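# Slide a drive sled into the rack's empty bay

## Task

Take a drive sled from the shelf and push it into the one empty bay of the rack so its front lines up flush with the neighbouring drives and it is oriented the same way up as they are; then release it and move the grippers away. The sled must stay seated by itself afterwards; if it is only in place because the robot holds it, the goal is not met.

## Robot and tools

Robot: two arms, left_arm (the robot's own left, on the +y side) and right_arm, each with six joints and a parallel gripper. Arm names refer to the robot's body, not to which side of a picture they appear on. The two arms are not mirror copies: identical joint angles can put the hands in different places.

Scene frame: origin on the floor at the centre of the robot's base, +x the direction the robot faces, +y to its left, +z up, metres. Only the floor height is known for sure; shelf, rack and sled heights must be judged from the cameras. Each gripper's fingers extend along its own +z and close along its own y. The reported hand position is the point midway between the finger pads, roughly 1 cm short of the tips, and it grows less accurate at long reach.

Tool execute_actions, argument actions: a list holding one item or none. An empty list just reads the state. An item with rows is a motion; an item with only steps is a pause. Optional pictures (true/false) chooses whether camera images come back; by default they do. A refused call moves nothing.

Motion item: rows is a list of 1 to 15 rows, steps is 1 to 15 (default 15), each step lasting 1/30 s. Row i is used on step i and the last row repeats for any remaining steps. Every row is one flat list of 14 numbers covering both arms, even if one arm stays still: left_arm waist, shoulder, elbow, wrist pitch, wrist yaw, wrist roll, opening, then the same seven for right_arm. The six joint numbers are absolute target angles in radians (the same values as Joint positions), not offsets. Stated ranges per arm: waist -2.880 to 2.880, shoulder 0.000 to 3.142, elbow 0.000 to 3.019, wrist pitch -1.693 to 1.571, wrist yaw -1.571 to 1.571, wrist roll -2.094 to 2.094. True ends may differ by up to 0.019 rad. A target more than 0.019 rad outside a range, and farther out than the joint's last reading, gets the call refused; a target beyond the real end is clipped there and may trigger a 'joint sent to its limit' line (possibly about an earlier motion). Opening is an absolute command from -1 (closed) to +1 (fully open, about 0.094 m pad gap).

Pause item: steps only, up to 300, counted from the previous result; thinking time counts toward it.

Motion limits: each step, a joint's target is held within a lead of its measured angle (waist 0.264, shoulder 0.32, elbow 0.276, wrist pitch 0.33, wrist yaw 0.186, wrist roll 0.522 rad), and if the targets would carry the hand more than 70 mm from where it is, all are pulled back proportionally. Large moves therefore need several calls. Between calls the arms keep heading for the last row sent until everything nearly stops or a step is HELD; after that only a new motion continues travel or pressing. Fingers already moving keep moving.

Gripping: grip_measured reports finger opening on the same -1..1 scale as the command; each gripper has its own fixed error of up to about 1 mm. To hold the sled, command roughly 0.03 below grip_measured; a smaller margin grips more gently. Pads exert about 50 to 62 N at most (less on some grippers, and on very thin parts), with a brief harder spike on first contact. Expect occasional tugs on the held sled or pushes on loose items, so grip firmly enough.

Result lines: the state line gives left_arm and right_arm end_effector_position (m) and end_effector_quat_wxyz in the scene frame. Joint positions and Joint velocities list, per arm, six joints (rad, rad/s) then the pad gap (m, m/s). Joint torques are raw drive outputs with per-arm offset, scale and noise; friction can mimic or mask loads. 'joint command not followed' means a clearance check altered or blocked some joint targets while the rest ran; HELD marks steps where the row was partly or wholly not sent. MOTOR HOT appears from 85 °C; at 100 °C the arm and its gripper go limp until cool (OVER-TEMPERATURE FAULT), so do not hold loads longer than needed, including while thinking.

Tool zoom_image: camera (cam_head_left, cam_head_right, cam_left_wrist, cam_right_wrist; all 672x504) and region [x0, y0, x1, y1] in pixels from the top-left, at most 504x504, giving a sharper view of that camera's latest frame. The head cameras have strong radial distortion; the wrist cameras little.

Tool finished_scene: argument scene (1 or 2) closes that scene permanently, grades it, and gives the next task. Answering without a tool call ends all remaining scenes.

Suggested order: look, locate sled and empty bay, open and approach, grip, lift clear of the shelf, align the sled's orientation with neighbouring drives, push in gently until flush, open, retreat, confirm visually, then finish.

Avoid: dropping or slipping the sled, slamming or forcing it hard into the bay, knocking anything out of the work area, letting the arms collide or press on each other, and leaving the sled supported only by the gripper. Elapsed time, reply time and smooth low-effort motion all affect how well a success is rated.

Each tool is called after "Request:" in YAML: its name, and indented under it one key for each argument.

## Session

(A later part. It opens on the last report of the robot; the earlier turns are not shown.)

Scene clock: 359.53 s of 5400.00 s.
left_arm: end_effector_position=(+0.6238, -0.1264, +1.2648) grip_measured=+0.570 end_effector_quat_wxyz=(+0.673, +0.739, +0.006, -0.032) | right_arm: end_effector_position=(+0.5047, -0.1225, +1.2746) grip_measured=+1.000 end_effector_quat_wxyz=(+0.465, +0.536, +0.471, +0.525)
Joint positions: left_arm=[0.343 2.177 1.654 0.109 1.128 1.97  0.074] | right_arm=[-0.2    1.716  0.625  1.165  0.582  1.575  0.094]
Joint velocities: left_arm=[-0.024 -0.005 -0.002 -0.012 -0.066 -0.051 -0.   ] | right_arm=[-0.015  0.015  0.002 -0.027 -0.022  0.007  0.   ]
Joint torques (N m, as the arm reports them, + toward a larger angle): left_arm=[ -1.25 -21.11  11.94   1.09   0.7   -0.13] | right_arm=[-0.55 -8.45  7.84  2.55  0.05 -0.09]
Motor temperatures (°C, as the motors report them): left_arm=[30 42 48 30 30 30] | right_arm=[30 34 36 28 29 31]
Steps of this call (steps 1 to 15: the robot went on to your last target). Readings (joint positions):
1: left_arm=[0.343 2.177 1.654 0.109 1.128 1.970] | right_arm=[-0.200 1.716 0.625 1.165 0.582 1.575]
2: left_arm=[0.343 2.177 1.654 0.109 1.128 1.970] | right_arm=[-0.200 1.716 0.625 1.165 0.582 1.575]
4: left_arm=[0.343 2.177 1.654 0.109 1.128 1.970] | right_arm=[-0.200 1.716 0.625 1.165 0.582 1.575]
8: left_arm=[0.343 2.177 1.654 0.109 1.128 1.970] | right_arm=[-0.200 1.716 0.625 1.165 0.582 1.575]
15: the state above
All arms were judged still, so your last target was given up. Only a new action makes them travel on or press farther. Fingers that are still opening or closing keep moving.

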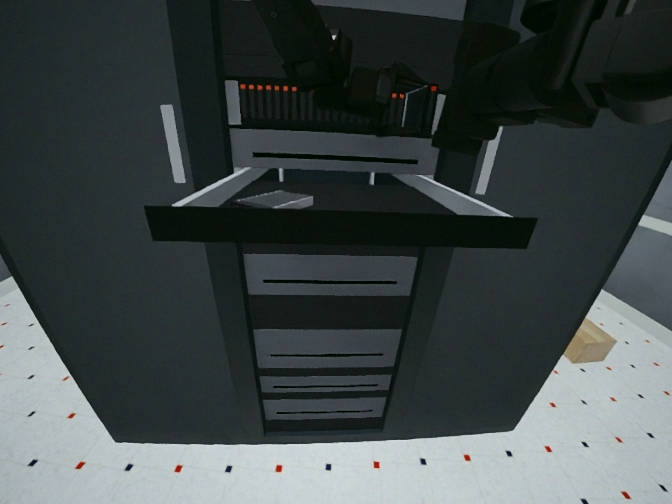

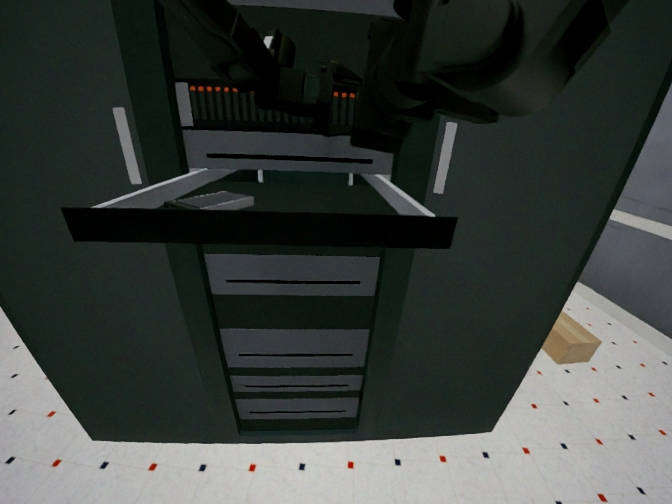

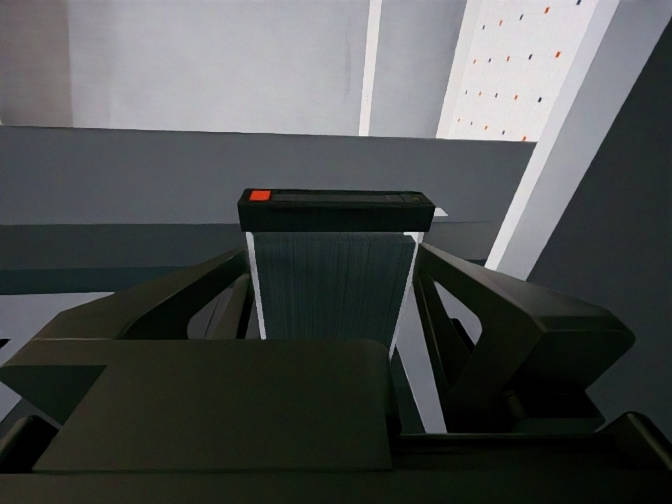

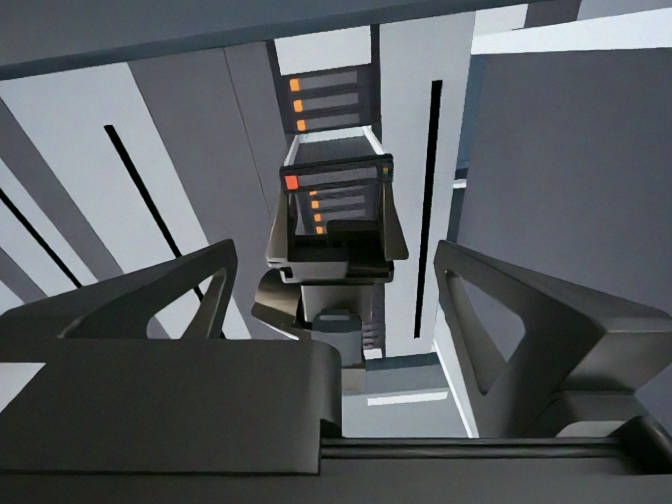

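Request:
execute_actions:
  actions:
    - {"rows": [[0.349,2.1775,1.711,0.097,1.133,1.98,0.5,-0.215,1.72,0.66,1.19,0.585,1.585,1.0],[0.349,2.1785,1.711,0.097,1.133,1.985,0.5,-0.215,1.72,0.66,1.19,0.585,1.585,1.0],[0.349,2.1785,1.711,0.097,1.133,1.989,0.5,-0.215,1.72,0.66,1.19,0.585,1.585,1.0],[0.349,2.1795,1.711,0.097,1.133,1.989,0.5,-0.215,1.72,0.66,1.19,0.585,1.585,1.0],[0.349,2.1795,1.711,0.097,1.133,1.989,0.5,-0.215,1.72,0.66,1.19,0.585,1.585,1.0],[0.349,2.1803,1.711,0.097,1.133,1.989,0.5,-0.215,1.72,0.66,1.19,0.585,1.585,1.0]], "steps": 15}
  pictures: false

Request:
execute_actions:
  actions:
    - {"steps": 15}
  pictures: false

Scene clock: 362.40 s of 5400.00 s.
left_arm: end_effector_position=(+0.6238, -0.1265, +1.2637) grip_measured=+0.570 end_effector_quat_wxyz=(+0.673, +0.739, +0.006, -0.032) | right_arm: end_effector_position=(+0.5047, -0.1225, +1.2746) grip_measured=+1.000 end_effector_quat_wxyz=(+0.465, +0.536, +0.471, +0.525)
Joint positions: left_arm=[0.343 2.179 1.654 0.109 1.128 1.971 0.074] | right_arm=[-0.2    1.716  0.625  1.165  0.582  1.575  0.094]
Joint velocities: left_arm=[-0.015 -0.005  0.002 -0.002 -0.007 -0.022  0.   ] | right_arm=[-0.005  0.005 -0.007 -0.012 -0.007 -0.007  0.   ]
Joint torques (N m, as the arm reports them, + toward a larger angle): left_arm=[ -1.11 -21.1   11.97   1.09   0.69  -0.02] | right_arm=[-0.63 -8.55  7.82  2.53  0.05 -0.1 ]
Motor temperatures (°C, as the motors report them): left_arm=[30 42 48 30 30 30] | right_arm=[30 34 36 28 29 31]
Steps of this call (steps 1 to 71: nothing new was sent; steps 72 to 86: all 15 steps of this action). Readings (joint positions):
72: left_arm=[0.343 2.177 1.654 0.109 1.128 1.970] | right_arm=[-0.200 1.716 0.625 1.165 0.582 1.575]
73: left_arm=[0.343 2.177 1.654 0.109 1.128 1.970] | right_arm=[-0.200 1.716 0.625 1.165 0.582 1.575]
75: left_arm=[0.343 2.177 1.654 0.109 1.128 1.970] | right_arm=[-0.200 1.716 0.625 1.165 0.582 1.575]
79: left_arm=[0.343 2.178 1.654 0.109 1.128 1.971] | right_arm=[-0.200 1.716 0.625 1.165 0.582 1.575]
86: the state above

Scene clock: 362.90 s of 5400.00 s.
left_arm: end_effector_position=(+0.6238, -0.1265, +1.2637) grip_measured=+0.570 end_effector_quat_wxyz=(+0.673, +0.739, +0.006, -0.032) | right_arm: end_effector_position=(+0.5047, -0.1225, +1.2746) grip_measured=+1.000 end_effector_quat_wxyz=(+0.465, +0.536, +0.471, +0.525)
Joint positions: left_arm=[0.343 2.179 1.654 0.109 1.128 1.971 0.074] | right_arm=[-0.2    1.716  0.625  1.165  0.582  1.575  0.094]
Joint velocities: left_arm=[-0.005  0.015 -0.002  0.017 -0.022 -0.125 -0.   ] | right_arm=[-0.005  0.005 -0.007 -0.002 -0.007  0.007  0.   ]
Joint torques (N m, as the arm reports them, + toward a larger angle): left_arm=[ -1.04 -21.08  11.82   1.23   0.69   0.  ] | right_arm=[-0.56 -8.47  7.82  2.53  0.05 -0.1 ]
Motor temperatures (°C, as the motors report them): left_arm=[30 42 48 30 30 30] | right_arm=[30 34 36 28 29 31]
Steps of this call (steps 1 to 15: the robot went on to your last target). Readings (joint positions):
1: left_arm=[0.343 2.179 1.654 0.109 1.128 1.971] | right_arm=[-0.200 1.716 0.625 1.165 0.582 1.575]
2: left_arm=[0.343 2.179 1.654 0.109 1.128 1.971] | right_arm=[-0.200 1.716 0.625 1.165 0.582 1.575]
4: left_arm=[0.343 2.179 1.654 0.109 1.128 1.971] | right_arm=[-0.200 1.716 0.625 1.165 0.582 1.575]
8: left_arm=[0.343 2.179 1.654 0.109 1.128 1.971] | right_arm=[-0.200 1.716 0.625 1.165 0.582 1.575]
15: the state above
All arms were judged still, so your last target was given up. Only a new action makes them travel on or press farther. Fingers that are still opening or closing keep moving.

Request:
execute_actions:
  actions:
    - {"rows": [[0.349,2.1815,1.716,0.097,1.133,1.985,0.5,-0.215,1.72,0.66,1.19,0.585,1.585,1.0],[0.349,2.1815,1.716,0.097,1.133,1.985,0.5,-0.215,1.72,0.66,1.19,0.585,1.585,1.0],[0.349,2.183,1.719,0.097,1.133,1.985,0.5,-0.215,1.72,0.66,1.19,0.585,1.585,1.0],[0.349,2.183,1.719,0.097,1.133,1.985,0.5,-0.215,1.72,0.66,1.19,0.585,1.585,1.0],[0.349,2.1845,1.7215,0.097,1.133,1.985,0.5,-0.215,1.72,0.66,1.19,0.585,1.585,1.0],[0.349,2.1845,1.7215,0.097,1.133,1.985,0.5,-0.215,1.72,0.66,1.19,0.585,1.585,1.0],[0.349,2.186,1.724,0.097,1.133,1.985,0.5,-0.215,1.72,0.66,1.19,0.585,1.585,1.0]], "steps": 15}
  pictures: false

Request:
execute_actions:
  actions:
    - {"steps": 15}

Request:
zoom_image:
  camera: "cam_right_wrist"
  region: [280, 100, 340, 160]

Request:
zoom_image:
  camera: "cam_right_wrist"
  region: [340, 95, 400, 155]

Scene clock: 365.23 s of 5400.00 s.
left_arm: end_effector_position=(+0.6254, -0.1275, +1.2625) grip_measured=+0.570 end_effector_quat_wxyz=(+0.673, +0.739, +0.006, -0.032) | right_arm: end_effector_position=(+0.5047, -0.1225, +1.2746) grip_measured=+1.000 end_effector_quat_wxyz=(+0.465, +0.536, +0.471, +0.525)
Joint positions: left_arm=[0.343 2.185 1.661 0.109 1.128 1.971 0.074] | right_arm=[-0.2    1.716  0.625  1.165  0.582  1.575  0.094]
Joint velocities: left_arm=[-0.005 -0.005  0.007 -0.007  0.007  0.022 -0.   ] | right_arm=[-0.015 -0.015  0.007 -0.007  0.022  0.037  0.   ]
Joint torques (N m, as the arm reports them, + toward a larger angle): left_arm=[ -1.21 -20.7   12.28   1.24   0.69   0.01] | right_arm=[-0.56 -8.58  7.82  2.57  0.05 -0.1 ]
Motor temperatures (°C, as the motors report them): left_arm=[30 42 48 30 30 30] | right_arm=[30 34 36 28 29 31]
Steps of this call (steps 1 to 55: nothing new was sent; steps 56 to 70: all 15 steps of this action). Readings (joint positions):
56: left_arm=[0.343 2.179 1.654 0.109 1.128 1.971] | right_arm=[-0.200 1.716 0.625 1.165 0.582 1.575]
57: left_arm=[0.343 2.179 1.654 0.109 1.128 1.971] | right_arm=[-0.200 1.716 0.625 1.165 0.582 1.575]
59: left_arm=[0.343 2.179 1.654 0.109 1.128 1.971] | right_arm=[-0.200 1.716 0.625 1.165 0.582 1.575]
63: left_arm=[0.343 2.183 1.659 0.109 1.128 1.971] | right_arm=[-0.200 1.716 0.625 1.165 0.582 1.575]
70: the state above

Scene clock: 365.73 s of 5400.00 s.
left_arm: end_effector_position=(+0.6254, -0.1275, +1.2625) grip_measured=+0.570 end_effector_quat_wxyz=(+0.673, +0.739, +0.006, -0.032) | right_arm: end_effector_position=(+0.5047, -0.1225, +1.2746) grip_measured=+1.000 end_effector_quat_wxyz=(+0.465, +0.536, +0.471, +0.525)
Joint positions: left_arm=[0.343 2.185 1.661 0.109 1.128 1.971 0.074] | right_arm=[-0.2    1.716  0.625  1.165  0.582  1.575  0.094]
Joint velocities: left_arm=[-0.005 -0.005  0.002 -0.022 -0.037 -0.007 -0.   ] | right_arm=[-0.005 -0.005 -0.017 -0.007 -0.022 -0.007  0.   ]
Joint torques (N m, as the arm reports them, + toward a larger angle): left_arm=[ -1.14 -20.45  12.33   1.16   0.69  -0.03] | right_arm=[-0.67 -8.51  7.83  2.53  0.05 -0.1 ]
Motor temperatures (°C, as the motors report them): left_arm=[30 42 48 30 30 30] | right_arm=[30 34 36 28 29 31]
Steps of this call (steps 1 to 15: the robot went on to your last target). Readings (joint positions):
1: left_arm=[0.343 2.185 1.661 0.109 1.128 1.971] | right_arm=[-0.200 1.716 0.625 1.165 0.582 1.575]
2: left_arm=[0.343 2.185 1.661 0.109 1.128 1.971] | right_arm=[-0.200 1.716 0.625 1.165 0.582 1.575]
4: left_arm=[0.343 2.185 1.661 0.109 1.128 1.971] | right_arm=[-0.200 1.716 0.625 1.165 0.582 1.575]
8: left_arm=[0.343 2.185 1.661 0.109 1.128 1.971] | right_arm=[-0.200 1.716 0.625 1.165 0.582 1.575]
15: the state above
All arms were judged still, so your last target was given up. Only a new action makes them travel on or press farther. Fingers that are still opening or closing keep moving.

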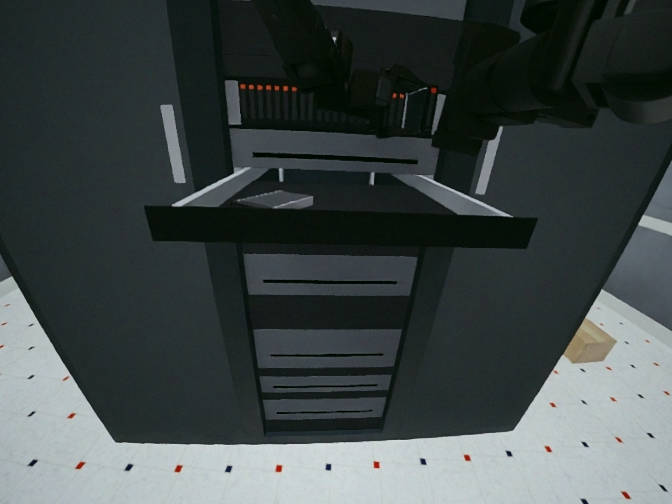

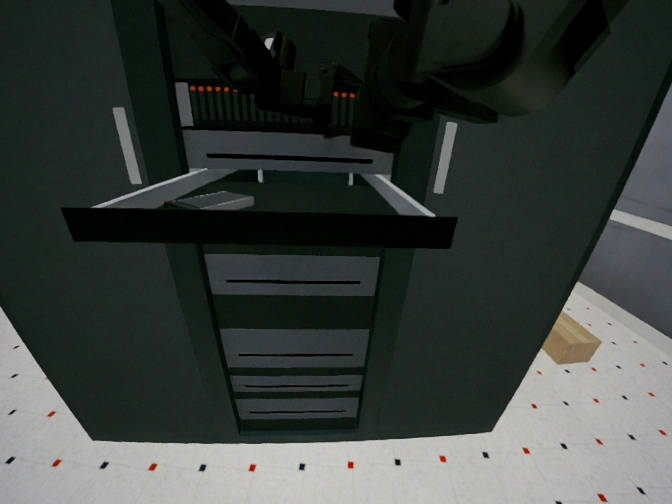

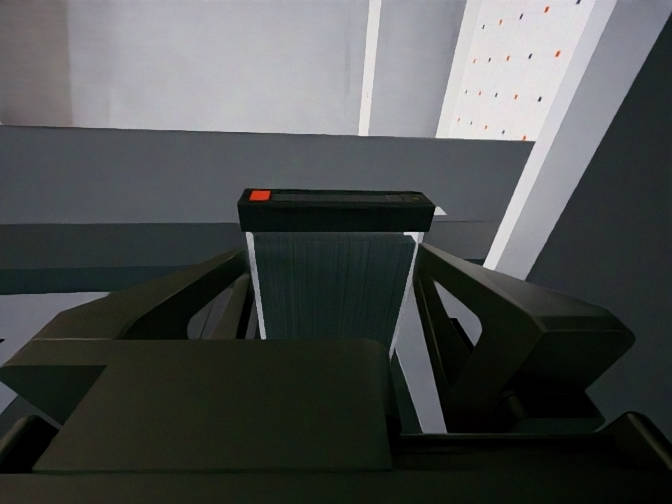

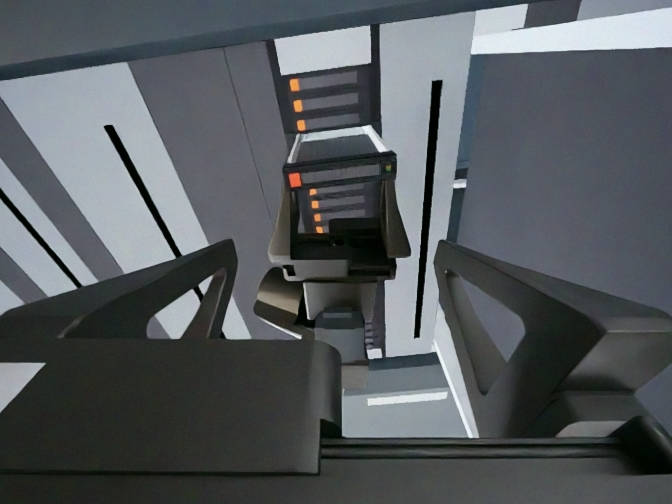

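Region (280, 100, 340, 160) of cam_right_wrist's 672x504 image, scaled by 8.400, with more detail than that image has.

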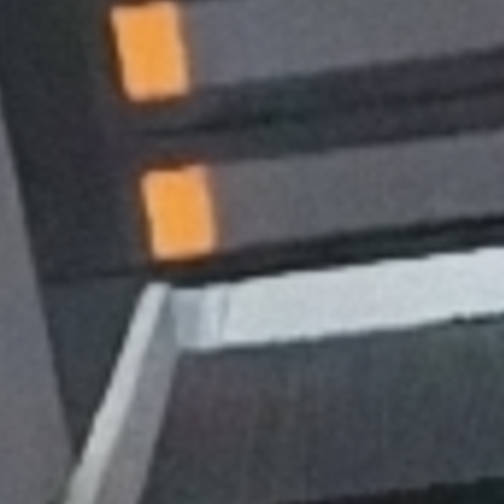

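Region (340, 95, 400, 155) of cam_right_wrist's 672x504 image, scaled by 8.400, with more detail than that image has.

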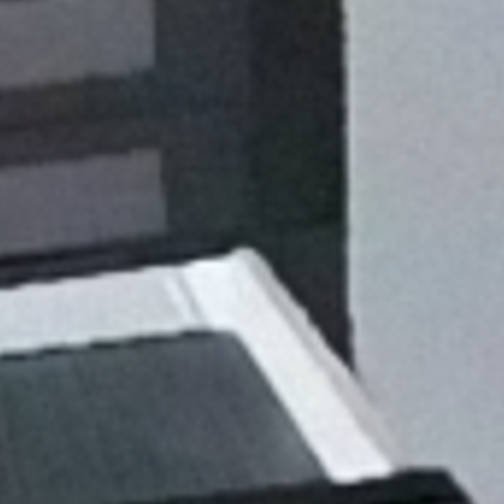

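Request:
execute_actions:
  actions:
    - {"rows": [[0.351,2.186,1.724,0.097,1.133,1.985,0.5,-0.215,1.72,0.66,1.19,0.585,1.585,1.0],[0.351,2.186,1.724,0.097,1.133,1.985,0.5,-0.215,1.72,0.66,1.19,0.585,1.585,1.0],[0.352,2.186,1.724,0.097,1.133,1.985,0.5,-0.215,1.72,0.66,1.19,0.585,1.585,1.0],[0.352,2.186,1.724,0.097,1.133,1.985,0.5,-0.215,1.72,0.66,1.19,0.585,1.585,1.0],[0.353,2.186,1.724,0.097,1.133,1.985,0.5,-0.215,1.72,0.66,1.19,0.585,1.585,1.0]], "steps": 15}
  pictures: false

Request:
execute_actions:
  actions:
    - {"steps": 15}
  pictures: false

Scene clock: 367.70 s of 5400.00 s.
left_arm: end_effector_position=(+0.6261, -0.1265, +1.2623) grip_measured=+0.570 end_effector_quat_wxyz=(+0.673, +0.739, +0.006, -0.031) | right_arm: end_effector_position=(+0.5047, -0.1225, +1.2746) grip_measured=+1.000 end_effector_quat_wxyz=(+0.465, +0.536, +0.471, +0.525)
Joint positions: left_arm=[0.345 2.185 1.661 0.109 1.128 1.971 0.074] | right_arm=[-0.2    1.716  0.625  1.165  0.582  1.576  0.094]
Joint velocities: left_arm=[-0.015 -0.005  0.002  0.007  0.022 -0.007 -0.001] | right_arm=[-0.005 -0.005 -0.017 -0.022  0.037  0.007  0.   ]
Joint torques (N m, as the arm reports them, + toward a larger angle): left_arm=[ -0.61 -20.6   12.53   1.2    0.67   0.01] | right_arm=[-0.59 -8.49  7.8   2.52  0.05 -0.09]
Motor temperatures (°C, as the motors report them): left_arm=[30 42 48 30 30 30] | right_arm=[30 34 36 28 29 31]
Steps of this call (steps 1 to 44: nothing new was sent; steps 45 to 59: all 15 steps of this action). Readings (joint positions):
45: left_arm=[0.343 2.185 1.661 0.109 1.128 1.971] | right_arm=[-0.200 1.716 0.625 1.165 0.582 1.576]
46: left_arm=[0.343 2.185 1.661 0.109 1.128 1.971] | right_arm=[-0.200 1.716 0.625 1.165 0.582 1.576]
48: left_arm=[0.343 2.185 1.661 0.109 1.128 1.971] | right_arm=[-0.200 1.716 0.625 1.165 0.582 1.576]
52: left_arm=[0.344 2.185 1.661 0.109 1.128 1.971] | right_arm=[-0.200 1.716 0.625 1.165 0.582 1.576]
59: the state above

Scene clock: 368.20 s of 5400.00 s.
left_arm: end_effector_position=(+0.6261, -0.1265, +1.2623) grip_measured=+0.570 end_effector_quat_wxyz=(+0.673, +0.739, +0.006, -0.031) | right_arm: end_effector_position=(+0.5047, -0.1225, +1.2746) grip_measured=+1.000 end_effector_quat_wxyz=(+0.465, +0.536, +0.471, +0.525)
Joint positions: left_arm=[0.345 2.185 1.661 0.109 1.128 1.971 0.074] | right_arm=[-0.2    1.716  0.625  1.165  0.582  1.576  0.094]
Joint velocities: left_arm=[-0.015 -0.005 -0.012 -0.017 -0.007 -0.066 -0.   ] | right_arm=[-0.015 -0.015 -0.012  0.012 -0.007  0.007  0.   ]
Joint torques (N m, as the arm reports them, + toward a larger angle): left_arm=[ -0.4  -20.87  12.32   1.11   0.66  -0.03] | right_arm=[-0.69 -8.49  7.82  2.54  0.05 -0.09]
Motor temperatures (°C, as the motors report them): left_arm=[30 42 48 30 30 30] | right_arm=[30 34 36 28 29 31]
Steps of this call (steps 1 to 15: the robot went on to your last target). Readings (joint positions):
1: left_arm=[0.345 2.185 1.661 0.109 1.128 1.971] | right_arm=[-0.200 1.716 0.625 1.165 0.582 1.576]
2: left_arm=[0.345 2.185 1.661 0.109 1.128 1.971] | right_arm=[-0.200 1.716 0.625 1.165 0.582 1.576]
4: left_arm=[0.345 2.185 1.661 0.109 1.128 1.971] | right_arm=[-0.200 1.716 0.625 1.165 0.582 1.576]
8: left_arm=[0.345 2.185 1.661 0.109 1.128 1.971] | right_arm=[-0.200 1.716 0.625 1.165 0.582 1.576]
15: the state above
All arms were judged still, so your last target was given up. Only a new action makes them travel on or press farther. Fingers that are still opening or closing keep moving.

Request:
execute_actions:
  actions:
    - {"rows": [[0.3537,2.1872,1.726,0.097,1.133,1.985,0.5,-0.215,1.72,0.66,1.19,0.585,1.585,1.0],[0.3537,2.1872,1.726,0.097,1.133,1.985,0.5,-0.215,1.72,0.66,1.19,0.585,1.585,1.0],[0.3537,2.1872,1.726,0.097,1.133,1.985,0.5,-0.215,1.72,0.66,1.19,0.585,1.585,1.0],[0.3542,2.1885,1.728,0.097,1.133,1.985,0.5,-0.215,1.72,0.66,1.19,0.585,1.585,1.0],[0.3542,2.1885,1.728,0.097,1.133,1.985,0.5,-0.215,1.72,0.66,1.19,0.585,1.585,1.0],[0.3542,2.1885,1.728,0.097,1.133,1.985,0.5,-0.215,1.72,0.66,1.19,0.585,1.585,1.0],[0.3546,2.1897,1.730,0.097,1.133,1.985,0.5,-0.215,1.72,0.66,1.19,0.585,1.585,1.0],[0.3546,2.1897,1.730,0.097,1.133,1.985,0.5,-0.215,1.72,0.66,1.19,0.585,1.585,1.0],[0.3546,2.1897,1.730,0.097,1.133,1.985,0.5,-0.215,1.72,0.66,1.19,0.585,1.585,1.0],[0.355,2.191,1.732,0.097,1.133,1.985,0.5,-0.215,1.72,0.66,1.19,0.585,1.585,1.0]], "steps": 15}
  pictures: false

Request:
execute_actions:
  actions:
    - {"steps": 15}

Request:
zoom_image:
  camera: "cam_right_wrist"
  region: [280, 100, 340, 160]

Request:
zoom_image:
  camera: "cam_right_wrist"
  region: [340, 95, 400, 155]

Scene clock: 370.20 s of 5400.00 s.
left_arm: end_effector_position=(+0.6290, -0.1259, +1.2625) grip_measured=+0.570 end_effector_quat_wxyz=(+0.674, +0.738, +0.006, -0.029) | right_arm: end_effector_position=(+0.5047, -0.1225, +1.2746) grip_measured=+1.000 end_effector_quat_wxyz=(+0.465, +0.536, +0.471, +0.525)
Joint positions: left_arm=[0.347 2.189 1.669 0.109 1.128 1.971 0.074] | right_arm=[-0.2    1.716  0.625  1.165  0.582  1.576  0.094]
Joint velocities: left_arm=[ 0.005  0.015 -0.012 -0.002 -0.051 -0.095 -0.   ] | right_arm=[ 0.005 -0.015  0.002  0.007 -0.007 -0.007  0.   ]
Joint torques (N m, as the arm reports them, + toward a larger angle): left_arm=[ -0.42 -21.31  12.47   1.09   0.65  -0.02] | right_arm=[-0.59 -8.51  7.84  2.54  0.05 -0.1 ]
Motor temperatures (°C, as the motors report them): left_arm=[30 42 48 30 30 30] | right_arm=[30 34 36 28 29 31]
Steps of this call (steps 1 to 45: nothing new was sent; steps 46 to 60: all 15 steps of this action). Readings (joint positions):
46: left_arm=[0.345 2.185 1.661 0.109 1.128 1.971] | right_arm=[-0.200 1.716 0.625 1.165 0.582 1.576]
47: left_arm=[0.345 2.185 1.661 0.109 1.128 1.971] | right_arm=[-0.200 1.716 0.625 1.165 0.582 1.576]
49: left_arm=[0.345 2.185 1.662 0.109 1.128 1.971] | right_arm=[-0.200 1.716 0.625 1.165 0.582 1.576]
53: left_arm=[0.346 2.187 1.665 0.109 1.128 1.971] | right_arm=[-0.200 1.716 0.625 1.165 0.582 1.576]
60: the state above

Scene clock: 370.70 s of 5400.00 s.
left_arm: end_effector_position=(+0.6290, -0.1259, +1.2625) grip_measured=+0.570 end_effector_quat_wxyz=(+0.674, +0.738, +0.006, -0.029) | right_arm: end_effector_position=(+0.5047, -0.1225, +1.2746) grip_measured=+1.000 end_effector_quat_wxyz=(+0.465, +0.536, +0.471, +0.525)
Joint positions: left_arm=[0.347 2.189 1.669 0.109 1.128 1.971 0.074] | right_arm=[-0.2    1.716  0.625  1.165  0.582  1.576  0.094]
Joint velocities: left_arm=[-0.005  0.005 -0.007  0.012  0.037  0.051 -0.   ] | right_arm=[ 0.005  0.005  0.002  0.007 -0.022  0.037  0.   ]
Joint torques (N m, as the arm reports them, + toward a larger angle): left_arm=[ -1.25 -21.04  12.42   1.17   0.67  -0.02] | right_arm=[-0.63 -8.53  7.83  2.53  0.05 -0.1 ]
Motor temperatures (°C, as the motors report them): left_arm=[30 42 48 30 30 30] | right_arm=[30 34 36 28 29 31]
Steps of this call (steps 1 to 15: the robot went on to your last target). Readings (joint positions):
1: left_arm=[0.347 2.189 1.669 0.109 1.128 1.971] | right_arm=[-0.200 1.716 0.625 1.165 0.582 1.576]
2: left_arm=[0.347 2.189 1.669 0.109 1.128 1.971] | right_arm=[-0.200 1.716 0.625 1.165 0.582 1.576]
4: left_arm=[0.347 2.189 1.669 0.109 1.128 1.971] | right_arm=[-0.200 1.716 0.625 1.165 0.582 1.576]
8: left_arm=[0.347 2.189 1.669 0.109 1.128 1.971] | right_arm=[-0.200 1.716 0.625 1.165 0.582 1.576]
15: the state above
All arms were judged still, so your last target was given up. Only a new action makes them travel on or press farther. Fingers that are still opening or closing keep moving.

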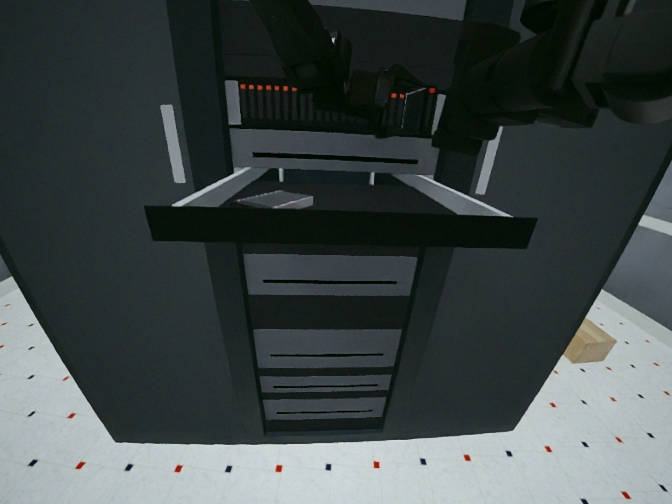

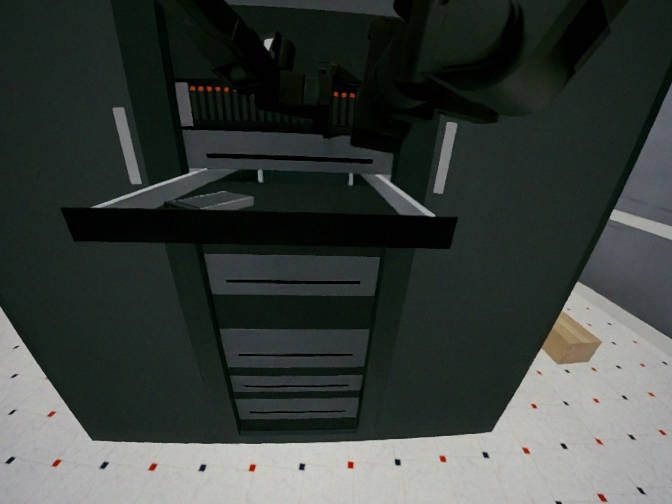

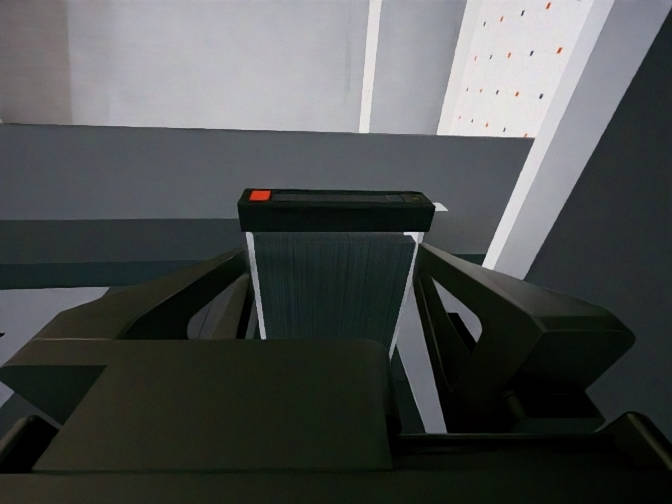

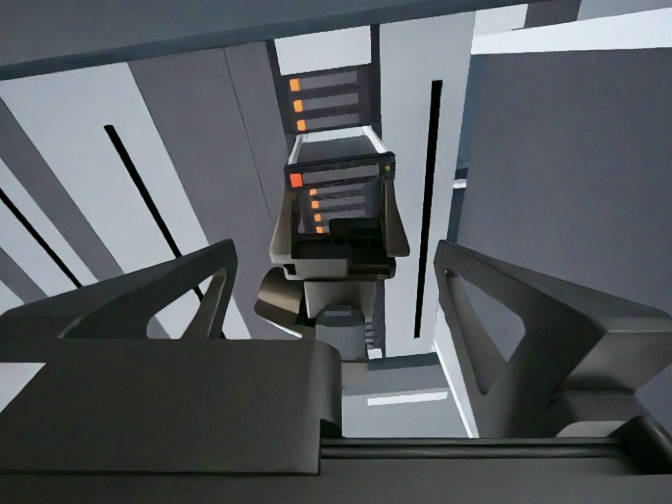

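Region (280, 100, 340, 160) of cam_right_wrist's 672x504 image, scaled by 8.400, with more detail than that image has.

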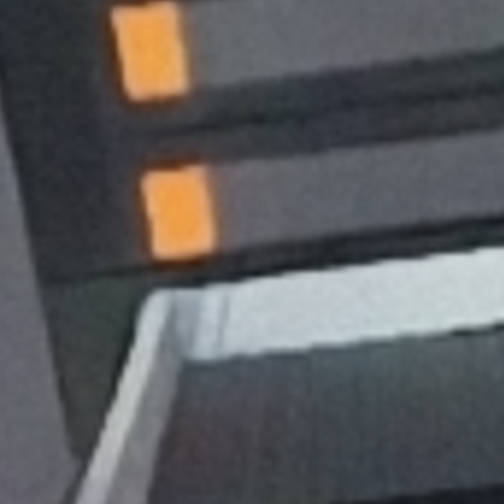

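Region (340, 95, 400, 155) of cam_right_wrist's 672x504 image, scaled by 8.400, with more detail than that image has.

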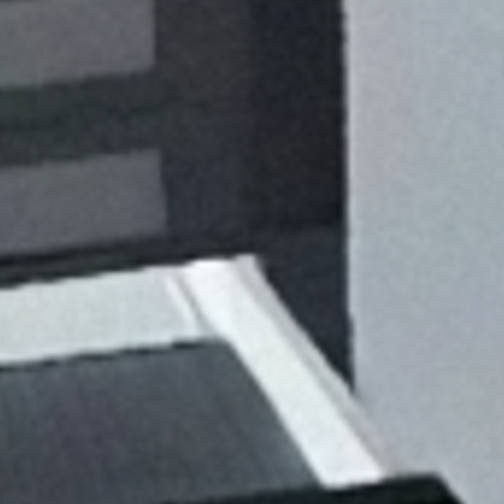

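Request:
execute_actions:
  actions:
    - {"rows": [[0.3555,2.1928,1.7353,0.093,1.134,1.985,0.5,-0.215,1.72,0.66,1.19,0.585,1.585,1.0],[0.3555,2.1928,1.7353,0.093,1.134,1.985,0.5,-0.215,1.72,0.66,1.19,0.585,1.585,1.0],[0.3555,2.1928,1.7353,0.093,1.134,1.985,0.5,-0.215,1.72,0.66,1.19,0.585,1.585,1.0],[0.3561,2.1946,1.7386,0.0912,1.1346,1.985,0.5,-0.215,1.72,0.66,1.19,0.585,1.585,1.0],[0.3561,2.1946,1.7386,0.0912,1.1346,1.985,0.5,-0.215,1.72,0.66,1.19,0.585,1.585,1.0],[0.3561,2.1946,1.7386,0.0912,1.1346,1.985,0.5,-0.215,1.72,0.66,1.19,0.585,1.585,1.0],[0.3566,2.1964,1.7419,0.0895,1.1352,1.985,0.5,-0.215,1.72,0.66,1.19,0.585,1.585,1.0],[0.3566,2.1964,1.7419,0.0895,1.1352,1.985,0.5,-0.215,1.72,0.66,1.19,0.585,1.585,1.0],[0.3566,2.1964,1.7419,0.0895,1.1352,1.985,0.5,-0.215,1.72,0.66,1.19,0.585,1.585,1.0],[0.3572,2.1982,1.7452,0.0878,1.1358,1.985,0.5,-0.215,1.72,0.66,1.19,0.585,1.585,1.0],[0.3572,2.1982,1.7452,0.0878,1.1358,1.985,0.5,-0.215,1.72,0.66,1.19,0.585,1.585,1.0],[0.3572,2.1982,1.7452,0.0878,1.1358,1.985,0.5,-0.215,1.72,0.66,1.19,0.585,1.585,1.0],[0.3577,2.200,1.7485,0.086,1.1365,1.985,0.5,-0.215,1.72,0.66,1.19,0.585,1.585,1.0]], "steps": 15}
  pictures: false

Request:
execute_actions:
  actions:
    - {"steps": 15}

Request:
zoom_image:
  camera: "cam_right_wrist"
  region: [270, 70, 420, 210]

Scene clock: 373.73 s of 5400.00 s.
left_arm: end_effector_position=(+0.6329, -0.1260, +1.2622) grip_measured=+0.570 end_effector_quat_wxyz=(+0.674, +0.738, +0.007, -0.030) | right_arm: end_effector_position=(+0.5047, -0.1225, +1.2746) grip_measured=+1.000 end_effector_quat_wxyz=(+0.465, +0.536, +0.471, +0.525)
Joint positions: left_arm=[0.35  2.198 1.684 0.102 1.13  1.971 0.074] | right_arm=[-0.2    1.716  0.625  1.165  0.582  1.576  0.094]
Joint velocities: left_arm=[ 0.005  0.005  0.027 -0.017 -0.066  0.066 -0.   ] | right_arm=[-0.005 -0.005 -0.012  0.002  0.007  0.022  0.   ]
Joint torques (N m, as the arm reports them, + toward a larger angle): left_arm=[ -1.38 -21.08  12.38   1.07   0.77  -0.05] | right_arm=[-0.7  -8.55  7.82  2.53  0.05 -0.09]
Motor temperatures (°C, as the motors report them): left_arm=[30 43 48 30 30 30] | right_arm=[30 34 36 28 29 31]
Steps of this call (steps 1 to 76: nothing new was sent; steps 77 to 91: all 15 steps of this action). Readings (joint positions):
77: left_arm=[0.347 2.189 1.669 0.109 1.128 1.971] | right_arm=[-0.200 1.716 0.625 1.165 0.582 1.576]
78: left_arm=[0.347 2.190 1.670 0.109 1.128 1.971] | right_arm=[-0.200 1.716 0.625 1.165 0.582 1.576]
80: left_arm=[0.348 2.191 1.672 0.109 1.128 1.971] | right_arm=[-0.200 1.716 0.625 1.165 0.582 1.576]
84: left_arm=[0.348 2.194 1.677 0.106 1.129 1.971] | right_arm=[-0.200 1.716 0.625 1.165 0.582 1.576]
91: the state above

Scene clock: 374.23 s of 5400.00 s.
left_arm: end_effector_position=(+0.6334, -0.1256, +1.2617) grip_measured=+0.570 end_effector_quat_wxyz=(+0.674, +0.738, +0.007, -0.030) | right_arm: end_effector_position=(+0.5047, -0.1225, +1.2746) grip_measured=+1.000 end_effector_quat_wxyz=(+0.465, +0.536, +0.471, +0.525)
Joint positions: left_arm=[0.35  2.199 1.685 0.101 1.13  1.971 0.074] | right_arm=[-0.2    1.716  0.625  1.165  0.582  1.576  0.094]
Joint velocities: left_arm=[-0.005  0.005 -0.007 -0.002 -0.081 -0.051 -0.   ] | right_arm=[ 0.005 -0.005 -0.007 -0.007 -0.051 -0.007  0.   ]
Joint torques (N m, as the arm reports them, + toward a larger angle): left_arm=[ -0.93 -21.3   12.42   0.95   0.74  -0.02] | right_arm=[-0.57 -8.5   7.84  2.53  0.05 -0.1 ]
Motor temperatures (°C, as the motors report them): left_arm=[30 43 48 30 30 30] | right_arm=[30 34 36 28 29 31]
Steps of this call (steps 1 to 15: the robot went on to your last target). Readings (joint positions):
1: left_arm=[0.350 2.198 1.685 0.101 1.130 1.971] | right_arm=[-0.200 1.716 0.625 1.165 0.582 1.576]
2: left_arm=[0.350 2.198 1.685 0.101 1.130 1.971] | right_arm=[-0.200 1.716 0.625 1.165 0.582 1.576]
4: left_arm=[0.350 2.198 1.685 0.101 1.130 1.971] | right_arm=[-0.200 1.716 0.625 1.165 0.582 1.576]
8: left_arm=[0.350 2.199 1.685 0.101 1.130 1.971] | right_arm=[-0.200 1.716 0.625 1.165 0.582 1.576]
15: the state above
All arms were judged still, so your last target was given up. Only a new action makes them travel on or press farther. Fingers that are still opening or closing keep moving.

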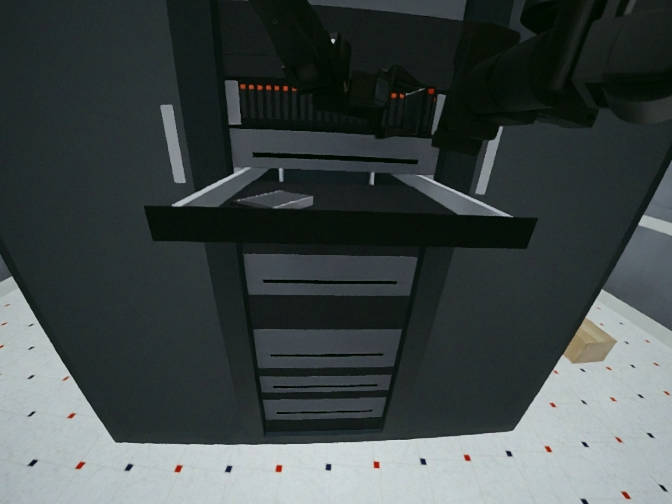

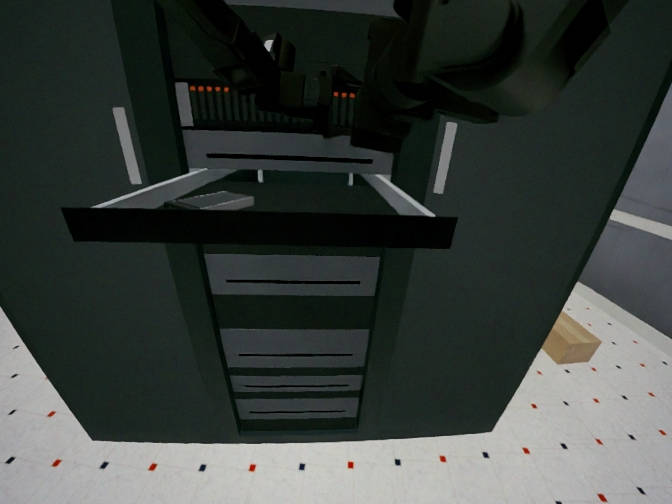

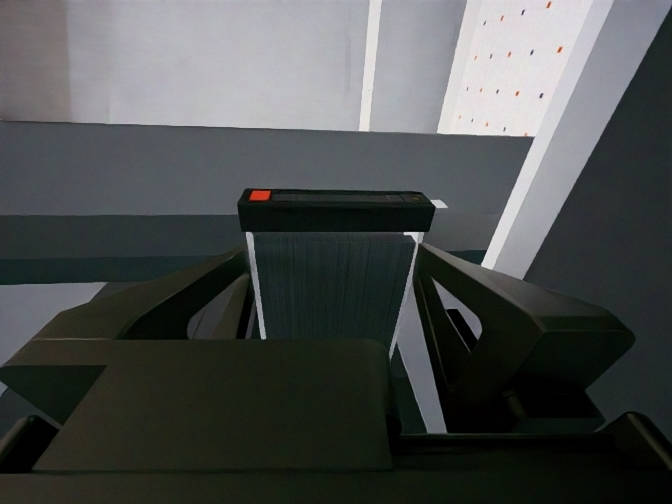

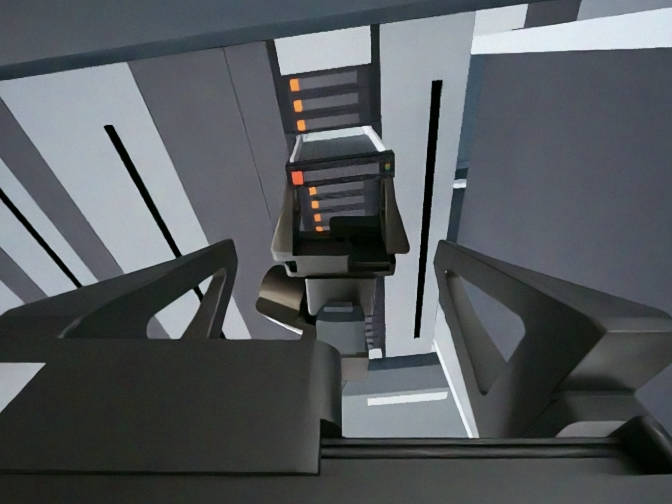

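Region (270, 70, 420, 210) of cam_right_wrist's 672x504 image, scaled by 3.360, with more detail than that image has; it fills the top 470 rows of this view, and the rest is white.

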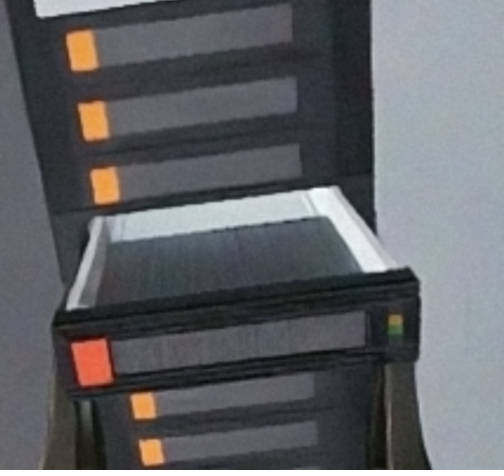

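Request:
execute_actions:
  actions:
    - {"rows": [[0.3581,2.2005,1.7509,0.0849,1.1369,1.985,0.5,-0.215,1.72,0.66,1.19,0.585,1.585,1.0],[0.3585,2.2015,1.7532,0.0837,1.1372,1.985,0.5,-0.215,1.72,0.66,1.19,0.585,1.585,1.0],[0.3589,2.2028,1.7556,0.0826,1.1376,1.985,0.5,-0.215,1.72,0.66,1.19,0.585,1.585,1.0],[0.3592,2.2040,1.7579,0.0814,1.1379,1.985,0.5,-0.215,1.72,0.66,1.19,0.585,1.585,1.0],[0.3596,2.2053,1.7603,0.0803,1.1383,1.985,0.5,-0.215,1.72,0.66,1.19,0.585,1.585,1.0],[0.3600,2.2065,1.7626,0.0791,1.1386,1.985,0.5,-0.215,1.72,0.66,1.19,0.585,1.585,1.0],[0.3604,2.2078,1.7650,0.0780,1.1390,1.985,0.5,-0.215,1.72,0.66,1.19,0.585,1.585,1.0],[0.3608,2.2090,1.7674,0.0769,1.1394,1.985,0.5,-0.215,1.72,0.66,1.19,0.585,1.585,1.0],[0.3612,2.2103,1.7697,0.0757,1.1397,1.985,0.5,-0.215,1.72,0.66,1.19,0.585,1.585,1.0],[0.3616,2.2115,1.7721,0.0746,1.1401,1.985,0.5,-0.215,1.72,0.66,1.19,0.585,1.585,1.0],[0.3619,2.2128,1.7744,0.0734,1.1404,1.985,0.5,-0.215,1.72,0.66,1.19,0.585,1.585,1.0],[0.3623,2.2140,1.7768,0.0723,1.1408,1.985,0.5,-0.215,1.72,0.66,1.19,0.585,1.585,1.0],[0.3627,2.2153,1.7791,0.0711,1.1411,1.985,0.5,-0.215,1.72,0.66,1.19,0.585,1.585,1.0],[0.3631,2.2165,1.7815,0.070,1.1415,1.985,0.5,-0.215,1.72,0.66,1.19,0.585,1.585,1.0]], "steps": 15}
  pictures: false

Request:
execute_actions:
  actions:
    - {"steps": 15}
  pictures: false

Scene clock: 376.83 s of 5400.00 s.
left_arm: end_effector_position=(+0.6396, -0.1258, +1.2628) grip_measured=+0.570 end_effector_quat_wxyz=(+0.675, +0.737, +0.007, -0.030) | right_arm: end_effector_position=(+0.5047, -0.1225, +1.2746) grip_measured=+1.000 end_effector_quat_wxyz=(+0.465, +0.536, +0.471, +0.525)
Joint positions: left_arm=[0.354 2.211 1.711 0.089 1.135 1.971 0.074] | right_arm=[-0.2    1.716  0.625  1.165  0.582  1.576  0.094]
Joint velocities: left_arm=[-0.005 -0.015  0.012  0.002  0.022 -0.022 -0.   ] | right_arm=[-0.015 -0.005 -0.017 -0.007  0.037 -0.022  0.   ]
Joint torques (N m, as the arm reports them, + toward a larger angle): left_arm=[ -0.87 -21.09  12.97   0.88   0.72  -0.04] | right_arm=[-0.56 -8.45  7.85  2.54  0.05 -0.1 ]
Motor temperatures (°C, as the motors report them): left_arm=[30 43 49 30 30 30] | right_arm=[30 34 36 28 29 31]
Steps of this call (steps 1 to 63: nothing new was sent; steps 64 to 78: all 15 steps of this action). Readings (joint positions):
64: left_arm=[0.350 2.199 1.685 0.101 1.130 1.971] | right_arm=[-0.200 1.716 0.625 1.165 0.582 1.576]
65: left_arm=[0.350 2.199 1.686 0.100 1.131 1.971] | right_arm=[-0.200 1.716 0.625 1.165 0.582 1.576]
67: left_arm=[0.350 2.200 1.689 0.098 1.131 1.971] | right_arm=[-0.200 1.716 0.625 1.165 0.582 1.576]
71: left_arm=[0.351 2.205 1.699 0.094 1.132 1.971] | right_arm=[-0.200 1.716 0.625 1.165 0.582 1.576]
78: the state above

Scene clock: 377.33 s of 5400.00 s.
left_arm: end_effector_position=(+0.6396, -0.1258, +1.2628) grip_measured=+0.570 end_effector_quat_wxyz=(+0.675, +0.737, +0.007, -0.030) | right_arm: end_effector_position=(+0.5047, -0.1225, +1.2746) grip_measured=+1.000 end_effector_quat_wxyz=(+0.465, +0.536, +0.471, +0.525)
Joint positions: left_arm=[0.354 2.211 1.711 0.089 1.135 1.971 0.074] | right_arm=[-0.2    1.716  0.625  1.165  0.582  1.576  0.094]
Joint velocities: left_arm=[ 0.005 -0.005  0.002 -0.007 -0.081 -0.066 -0.   ] | right_arm=[ 0.005  0.015  0.007 -0.012 -0.007 -0.037  0.   ]
Joint torques (N m, as the arm reports them, + toward a larger angle): left_arm=[ -0.18 -20.64  13.15   0.95   0.76   0.  ] | right_arm=[-0.58 -8.48  7.84  2.54  0.05 -0.1 ]
Motor temperatures (°C, as the motors report them): left_arm=[30 43 49 30 30 30] | right_arm=[30 34 36 28 29 31]
Steps of this call (steps 1 to 15: the robot went on to your last target). Readings (joint positions):
1: left_arm=[0.354 2.211 1.711 0.089 1.135 1.971] | right_arm=[-0.200 1.716 0.625 1.165 0.582 1.576]
2: left_arm=[0.354 2.211 1.711 0.089 1.135 1.971] | right_arm=[-0.200 1.716 0.625 1.165 0.582 1.576]
4: left_arm=[0.354 2.211 1.711 0.089 1.135 1.971] | right_arm=[-0.200 1.716 0.625 1.165 0.582 1.576]
8: left_arm=[0.354 2.211 1.711 0.089 1.135 1.971] | right_arm=[-0.200 1.716 0.625 1.165 0.582 1.576]
15: the state above
All arms were judged still, so your last target was given up. Only a new action makes them travel on or press farther. Fingers that are still opening or closing keep moving.

Request:
execute_actions:
  actions:
    - {"rows": [[0.3635,2.2185,1.7830,0.0689,1.1419,1.985,0.5,-0.215,1.72,0.66,1.19,0.585,1.585,1.0],[0.3639,2.2200,1.7855,0.0677,1.1422,1.985,0.5,-0.215,1.72,0.66,1.19,0.585,1.585,1.0],[0.3643,2.2212,1.7880,0.0666,1.1426,1.985,0.5,-0.215,1.72,0.66,1.19,0.585,1.585,1.0],[0.3646,2.2224,1.7904,0.0654,1.1429,1.985,0.5,-0.215,1.72,0.66,1.19,0.585,1.585,1.0],[0.3650,2.2236,1.7928,0.0643,1.1433,1.985,0.5,-0.215,1.72,0.66,1.19,0.585,1.585,1.0],[0.3654,2.2248,1.7952,0.0631,1.1436,1.985,0.5,-0.215,1.72,0.66,1.19,0.585,1.585,1.0],[0.3658,2.2260,1.7976,0.0620,1.1440,1.985,0.5,-0.215,1.72,0.66,1.19,0.585,1.585,1.0],[0.3662,2.2272,1.8000,0.0609,1.1444,1.985,0.5,-0.215,1.72,0.66,1.19,0.585,1.585,1.0],[0.3666,2.2284,1.8024,0.0597,1.1447,1.985,0.5,-0.215,1.72,0.66,1.19,0.585,1.585,1.0],[0.3670,2.2296,1.8048,0.0586,1.1451,1.985,0.5,-0.215,1.72,0.66,1.19,0.585,1.585,1.0],[0.3673,2.2308,1.8072,0.0574,1.1454,1.985,0.5,-0.215,1.72,0.66,1.19,0.585,1.585,1.0],[0.3677,2.2320,1.8096,0.0563,1.1458,1.985,0.5,-0.215,1.72,0.66,1.19,0.585,1.585,1.0],[0.3681,2.2332,1.8120,0.0551,1.1461,1.985,0.5,-0.215,1.72,0.66,1.19,0.585,1.585,1.0],[0.3685,2.2345,1.8145,0.054,1.1465,1.985,0.5,-0.215,1.72,0.66,1.19,0.585,1.585,1.0]], "steps": 15}
  pictures: false

Request:
execute_actions:
  actions:
    - {"steps": 15}

Request:
zoom_image:
  camera: "cam_right_wrist"
  region: [270, 70, 420, 210]

Scene clock: 379.87 s of 5400.00 s.
left_arm: end_effector_position=(+0.6395, -0.1260, +1.2632) grip_measured=+0.570 end_effector_quat_wxyz=(+0.675, +0.737, +0.006, -0.031) | right_arm: end_effector_position=(+0.5047, -0.1225, +1.2746) grip_measured=+1.000 end_effector_quat_wxyz=(+0.465, +0.536, +0.471, +0.525)
Joint positions: left_arm=[0.354 2.212 1.713 0.087 1.138 1.971 0.074] | right_arm=[-0.2    1.716  0.625  1.165  0.582  1.576  0.094]
Joint velocities: left_arm=[-0.015 -0.005 -0.002 -0.002  0.051  0.007  0.   ] | right_arm=[-0.005 -0.015 -0.022  0.002 -0.037 -0.007  0.   ]
Joint torques (N m, as the arm reports them, + toward a larger angle): left_arm=[ -0.54 -19.9   15.15   0.29   0.82   0.  ] | right_arm=[-0.49 -8.57  7.83  2.55  0.06 -0.1 ]
Motor temperatures (°C, as the motors report them): left_arm=[30 43 49 30 30 30] | right_arm=[30 34 36 28 29 31]
Steps of this call (steps 1 to 61: nothing new was sent; steps 62 to 76: all 15 steps of this action). Readings (joint positions):
62: left_arm=[0.354 2.211 1.711 0.089 1.135 1.971] | right_arm=[-0.200 1.716 0.625 1.165 0.582 1.576]
63: left_arm=[0.354 2.211 1.711 0.089 1.135 1.971] | right_arm=[-0.200 1.716 0.625 1.165 0.582 1.576]
65: left_arm=[0.354 2.211 1.712 0.089 1.136 1.971] | right_arm=[-0.200 1.716 0.625 1.165 0.582 1.576]
69: left_arm=[0.354 2.211 1.712 0.088 1.137 1.971] | right_arm=[-0.200 1.716 0.625 1.165 0.582 1.576]
76: the state above

Scene clock: 380.37 s of 5400.00 s.
left_arm: end_effector_position=(+0.6395, -0.1260, +1.2633) grip_measured=+0.570 end_effector_quat_wxyz=(+0.675, +0.737, +0.006, -0.031) | right_arm: end_effector_position=(+0.5047, -0.1225, +1.2746) grip_measured=+1.000 end_effector_quat_wxyz=(+0.465, +0.536, +0.471, +0.525)
Joint positions: left_arm=[0.354 2.212 1.713 0.087 1.139 1.971 0.074] | right_arm=[-0.2    1.716  0.625  1.165  0.582  1.576  0.094]
Joint velocities: left_arm=[ 0.005  0.015 -0.012  0.002 -0.051  0.022 -0.001] | right_arm=[-0.005  0.005  0.012 -0.002  0.037 -0.007  0.   ]
Joint torques (N m, as the arm reports them, + toward a larger angle): left_arm=[ -0.59 -19.62  15.19   0.4    0.82  -0.02] | right_arm=[-0.61 -8.51  7.82  2.53  0.05 -0.1 ]
Motor temperatures (°C, as the motors report them): left_arm=[30 43 49 30 30 30] | right_arm=[30 34 36 28 29 31]
Steps of this call (steps 1 to 15: the robot went on to your last target). Readings (joint positions):
1: left_arm=[0.354 2.212 1.713 0.087 1.138 1.971] | right_arm=[-0.200 1.716 0.625 1.165 0.582 1.576]
2: left_arm=[0.354 2.212 1.713 0.087 1.139 1.971] | right_arm=[-0.200 1.716 0.625 1.165 0.582 1.576]
4: left_arm=[0.354 2.212 1.713 0.087 1.139 1.971] | right_arm=[-0.200 1.716 0.625 1.165 0.582 1.576]
8: left_arm=[0.354 2.212 1.713 0.087 1.139 1.971] | right_arm=[-0.200 1.716 0.625 1.165 0.582 1.576]
15: the state above
All arms were judged still, so your last target was given up. Only a new action makes them travel on or press farther. Fingers that are still opening or closing keep moving.

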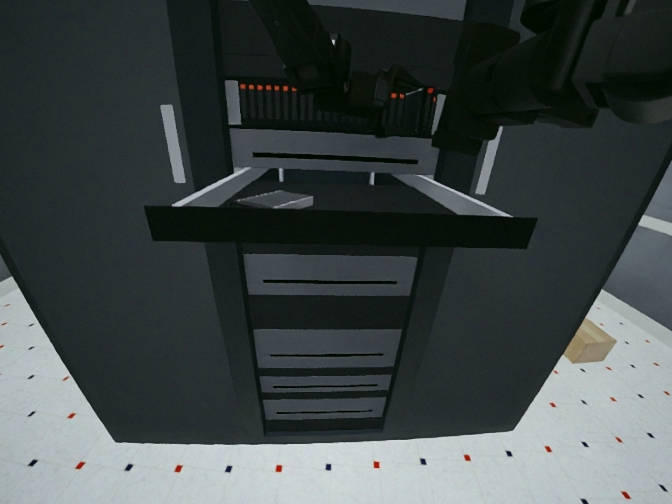

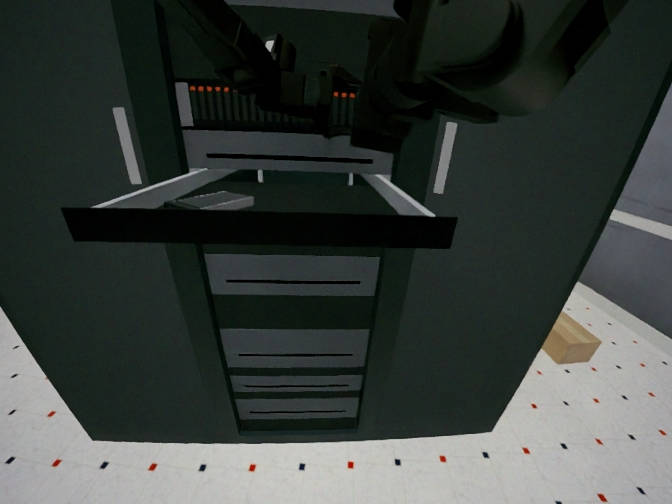

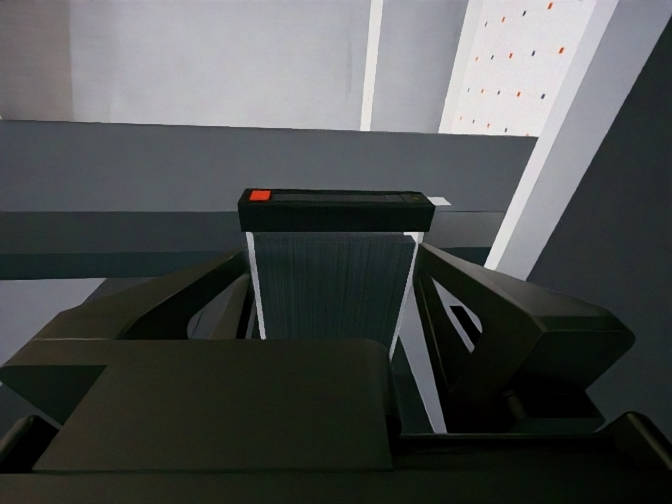

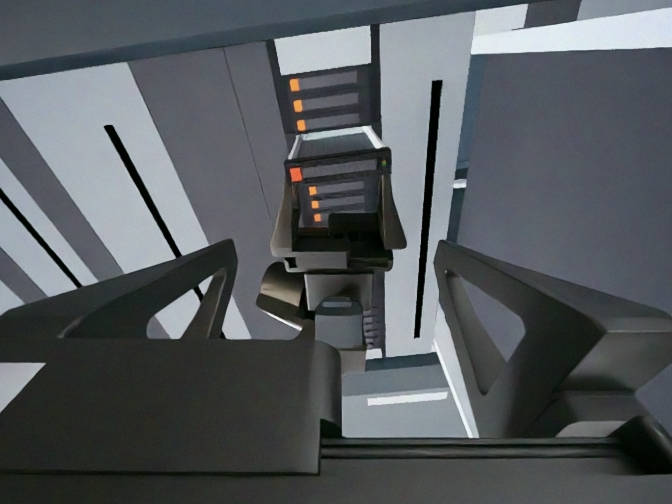

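Region (270, 70, 420, 210) of cam_right_wrist's 672x504 image, scaled by 3.360, with more detail than that image has; it fills the top 470 rows of this view, and the rest is white.

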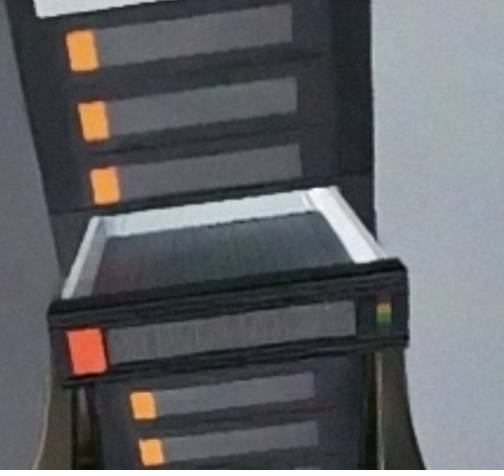

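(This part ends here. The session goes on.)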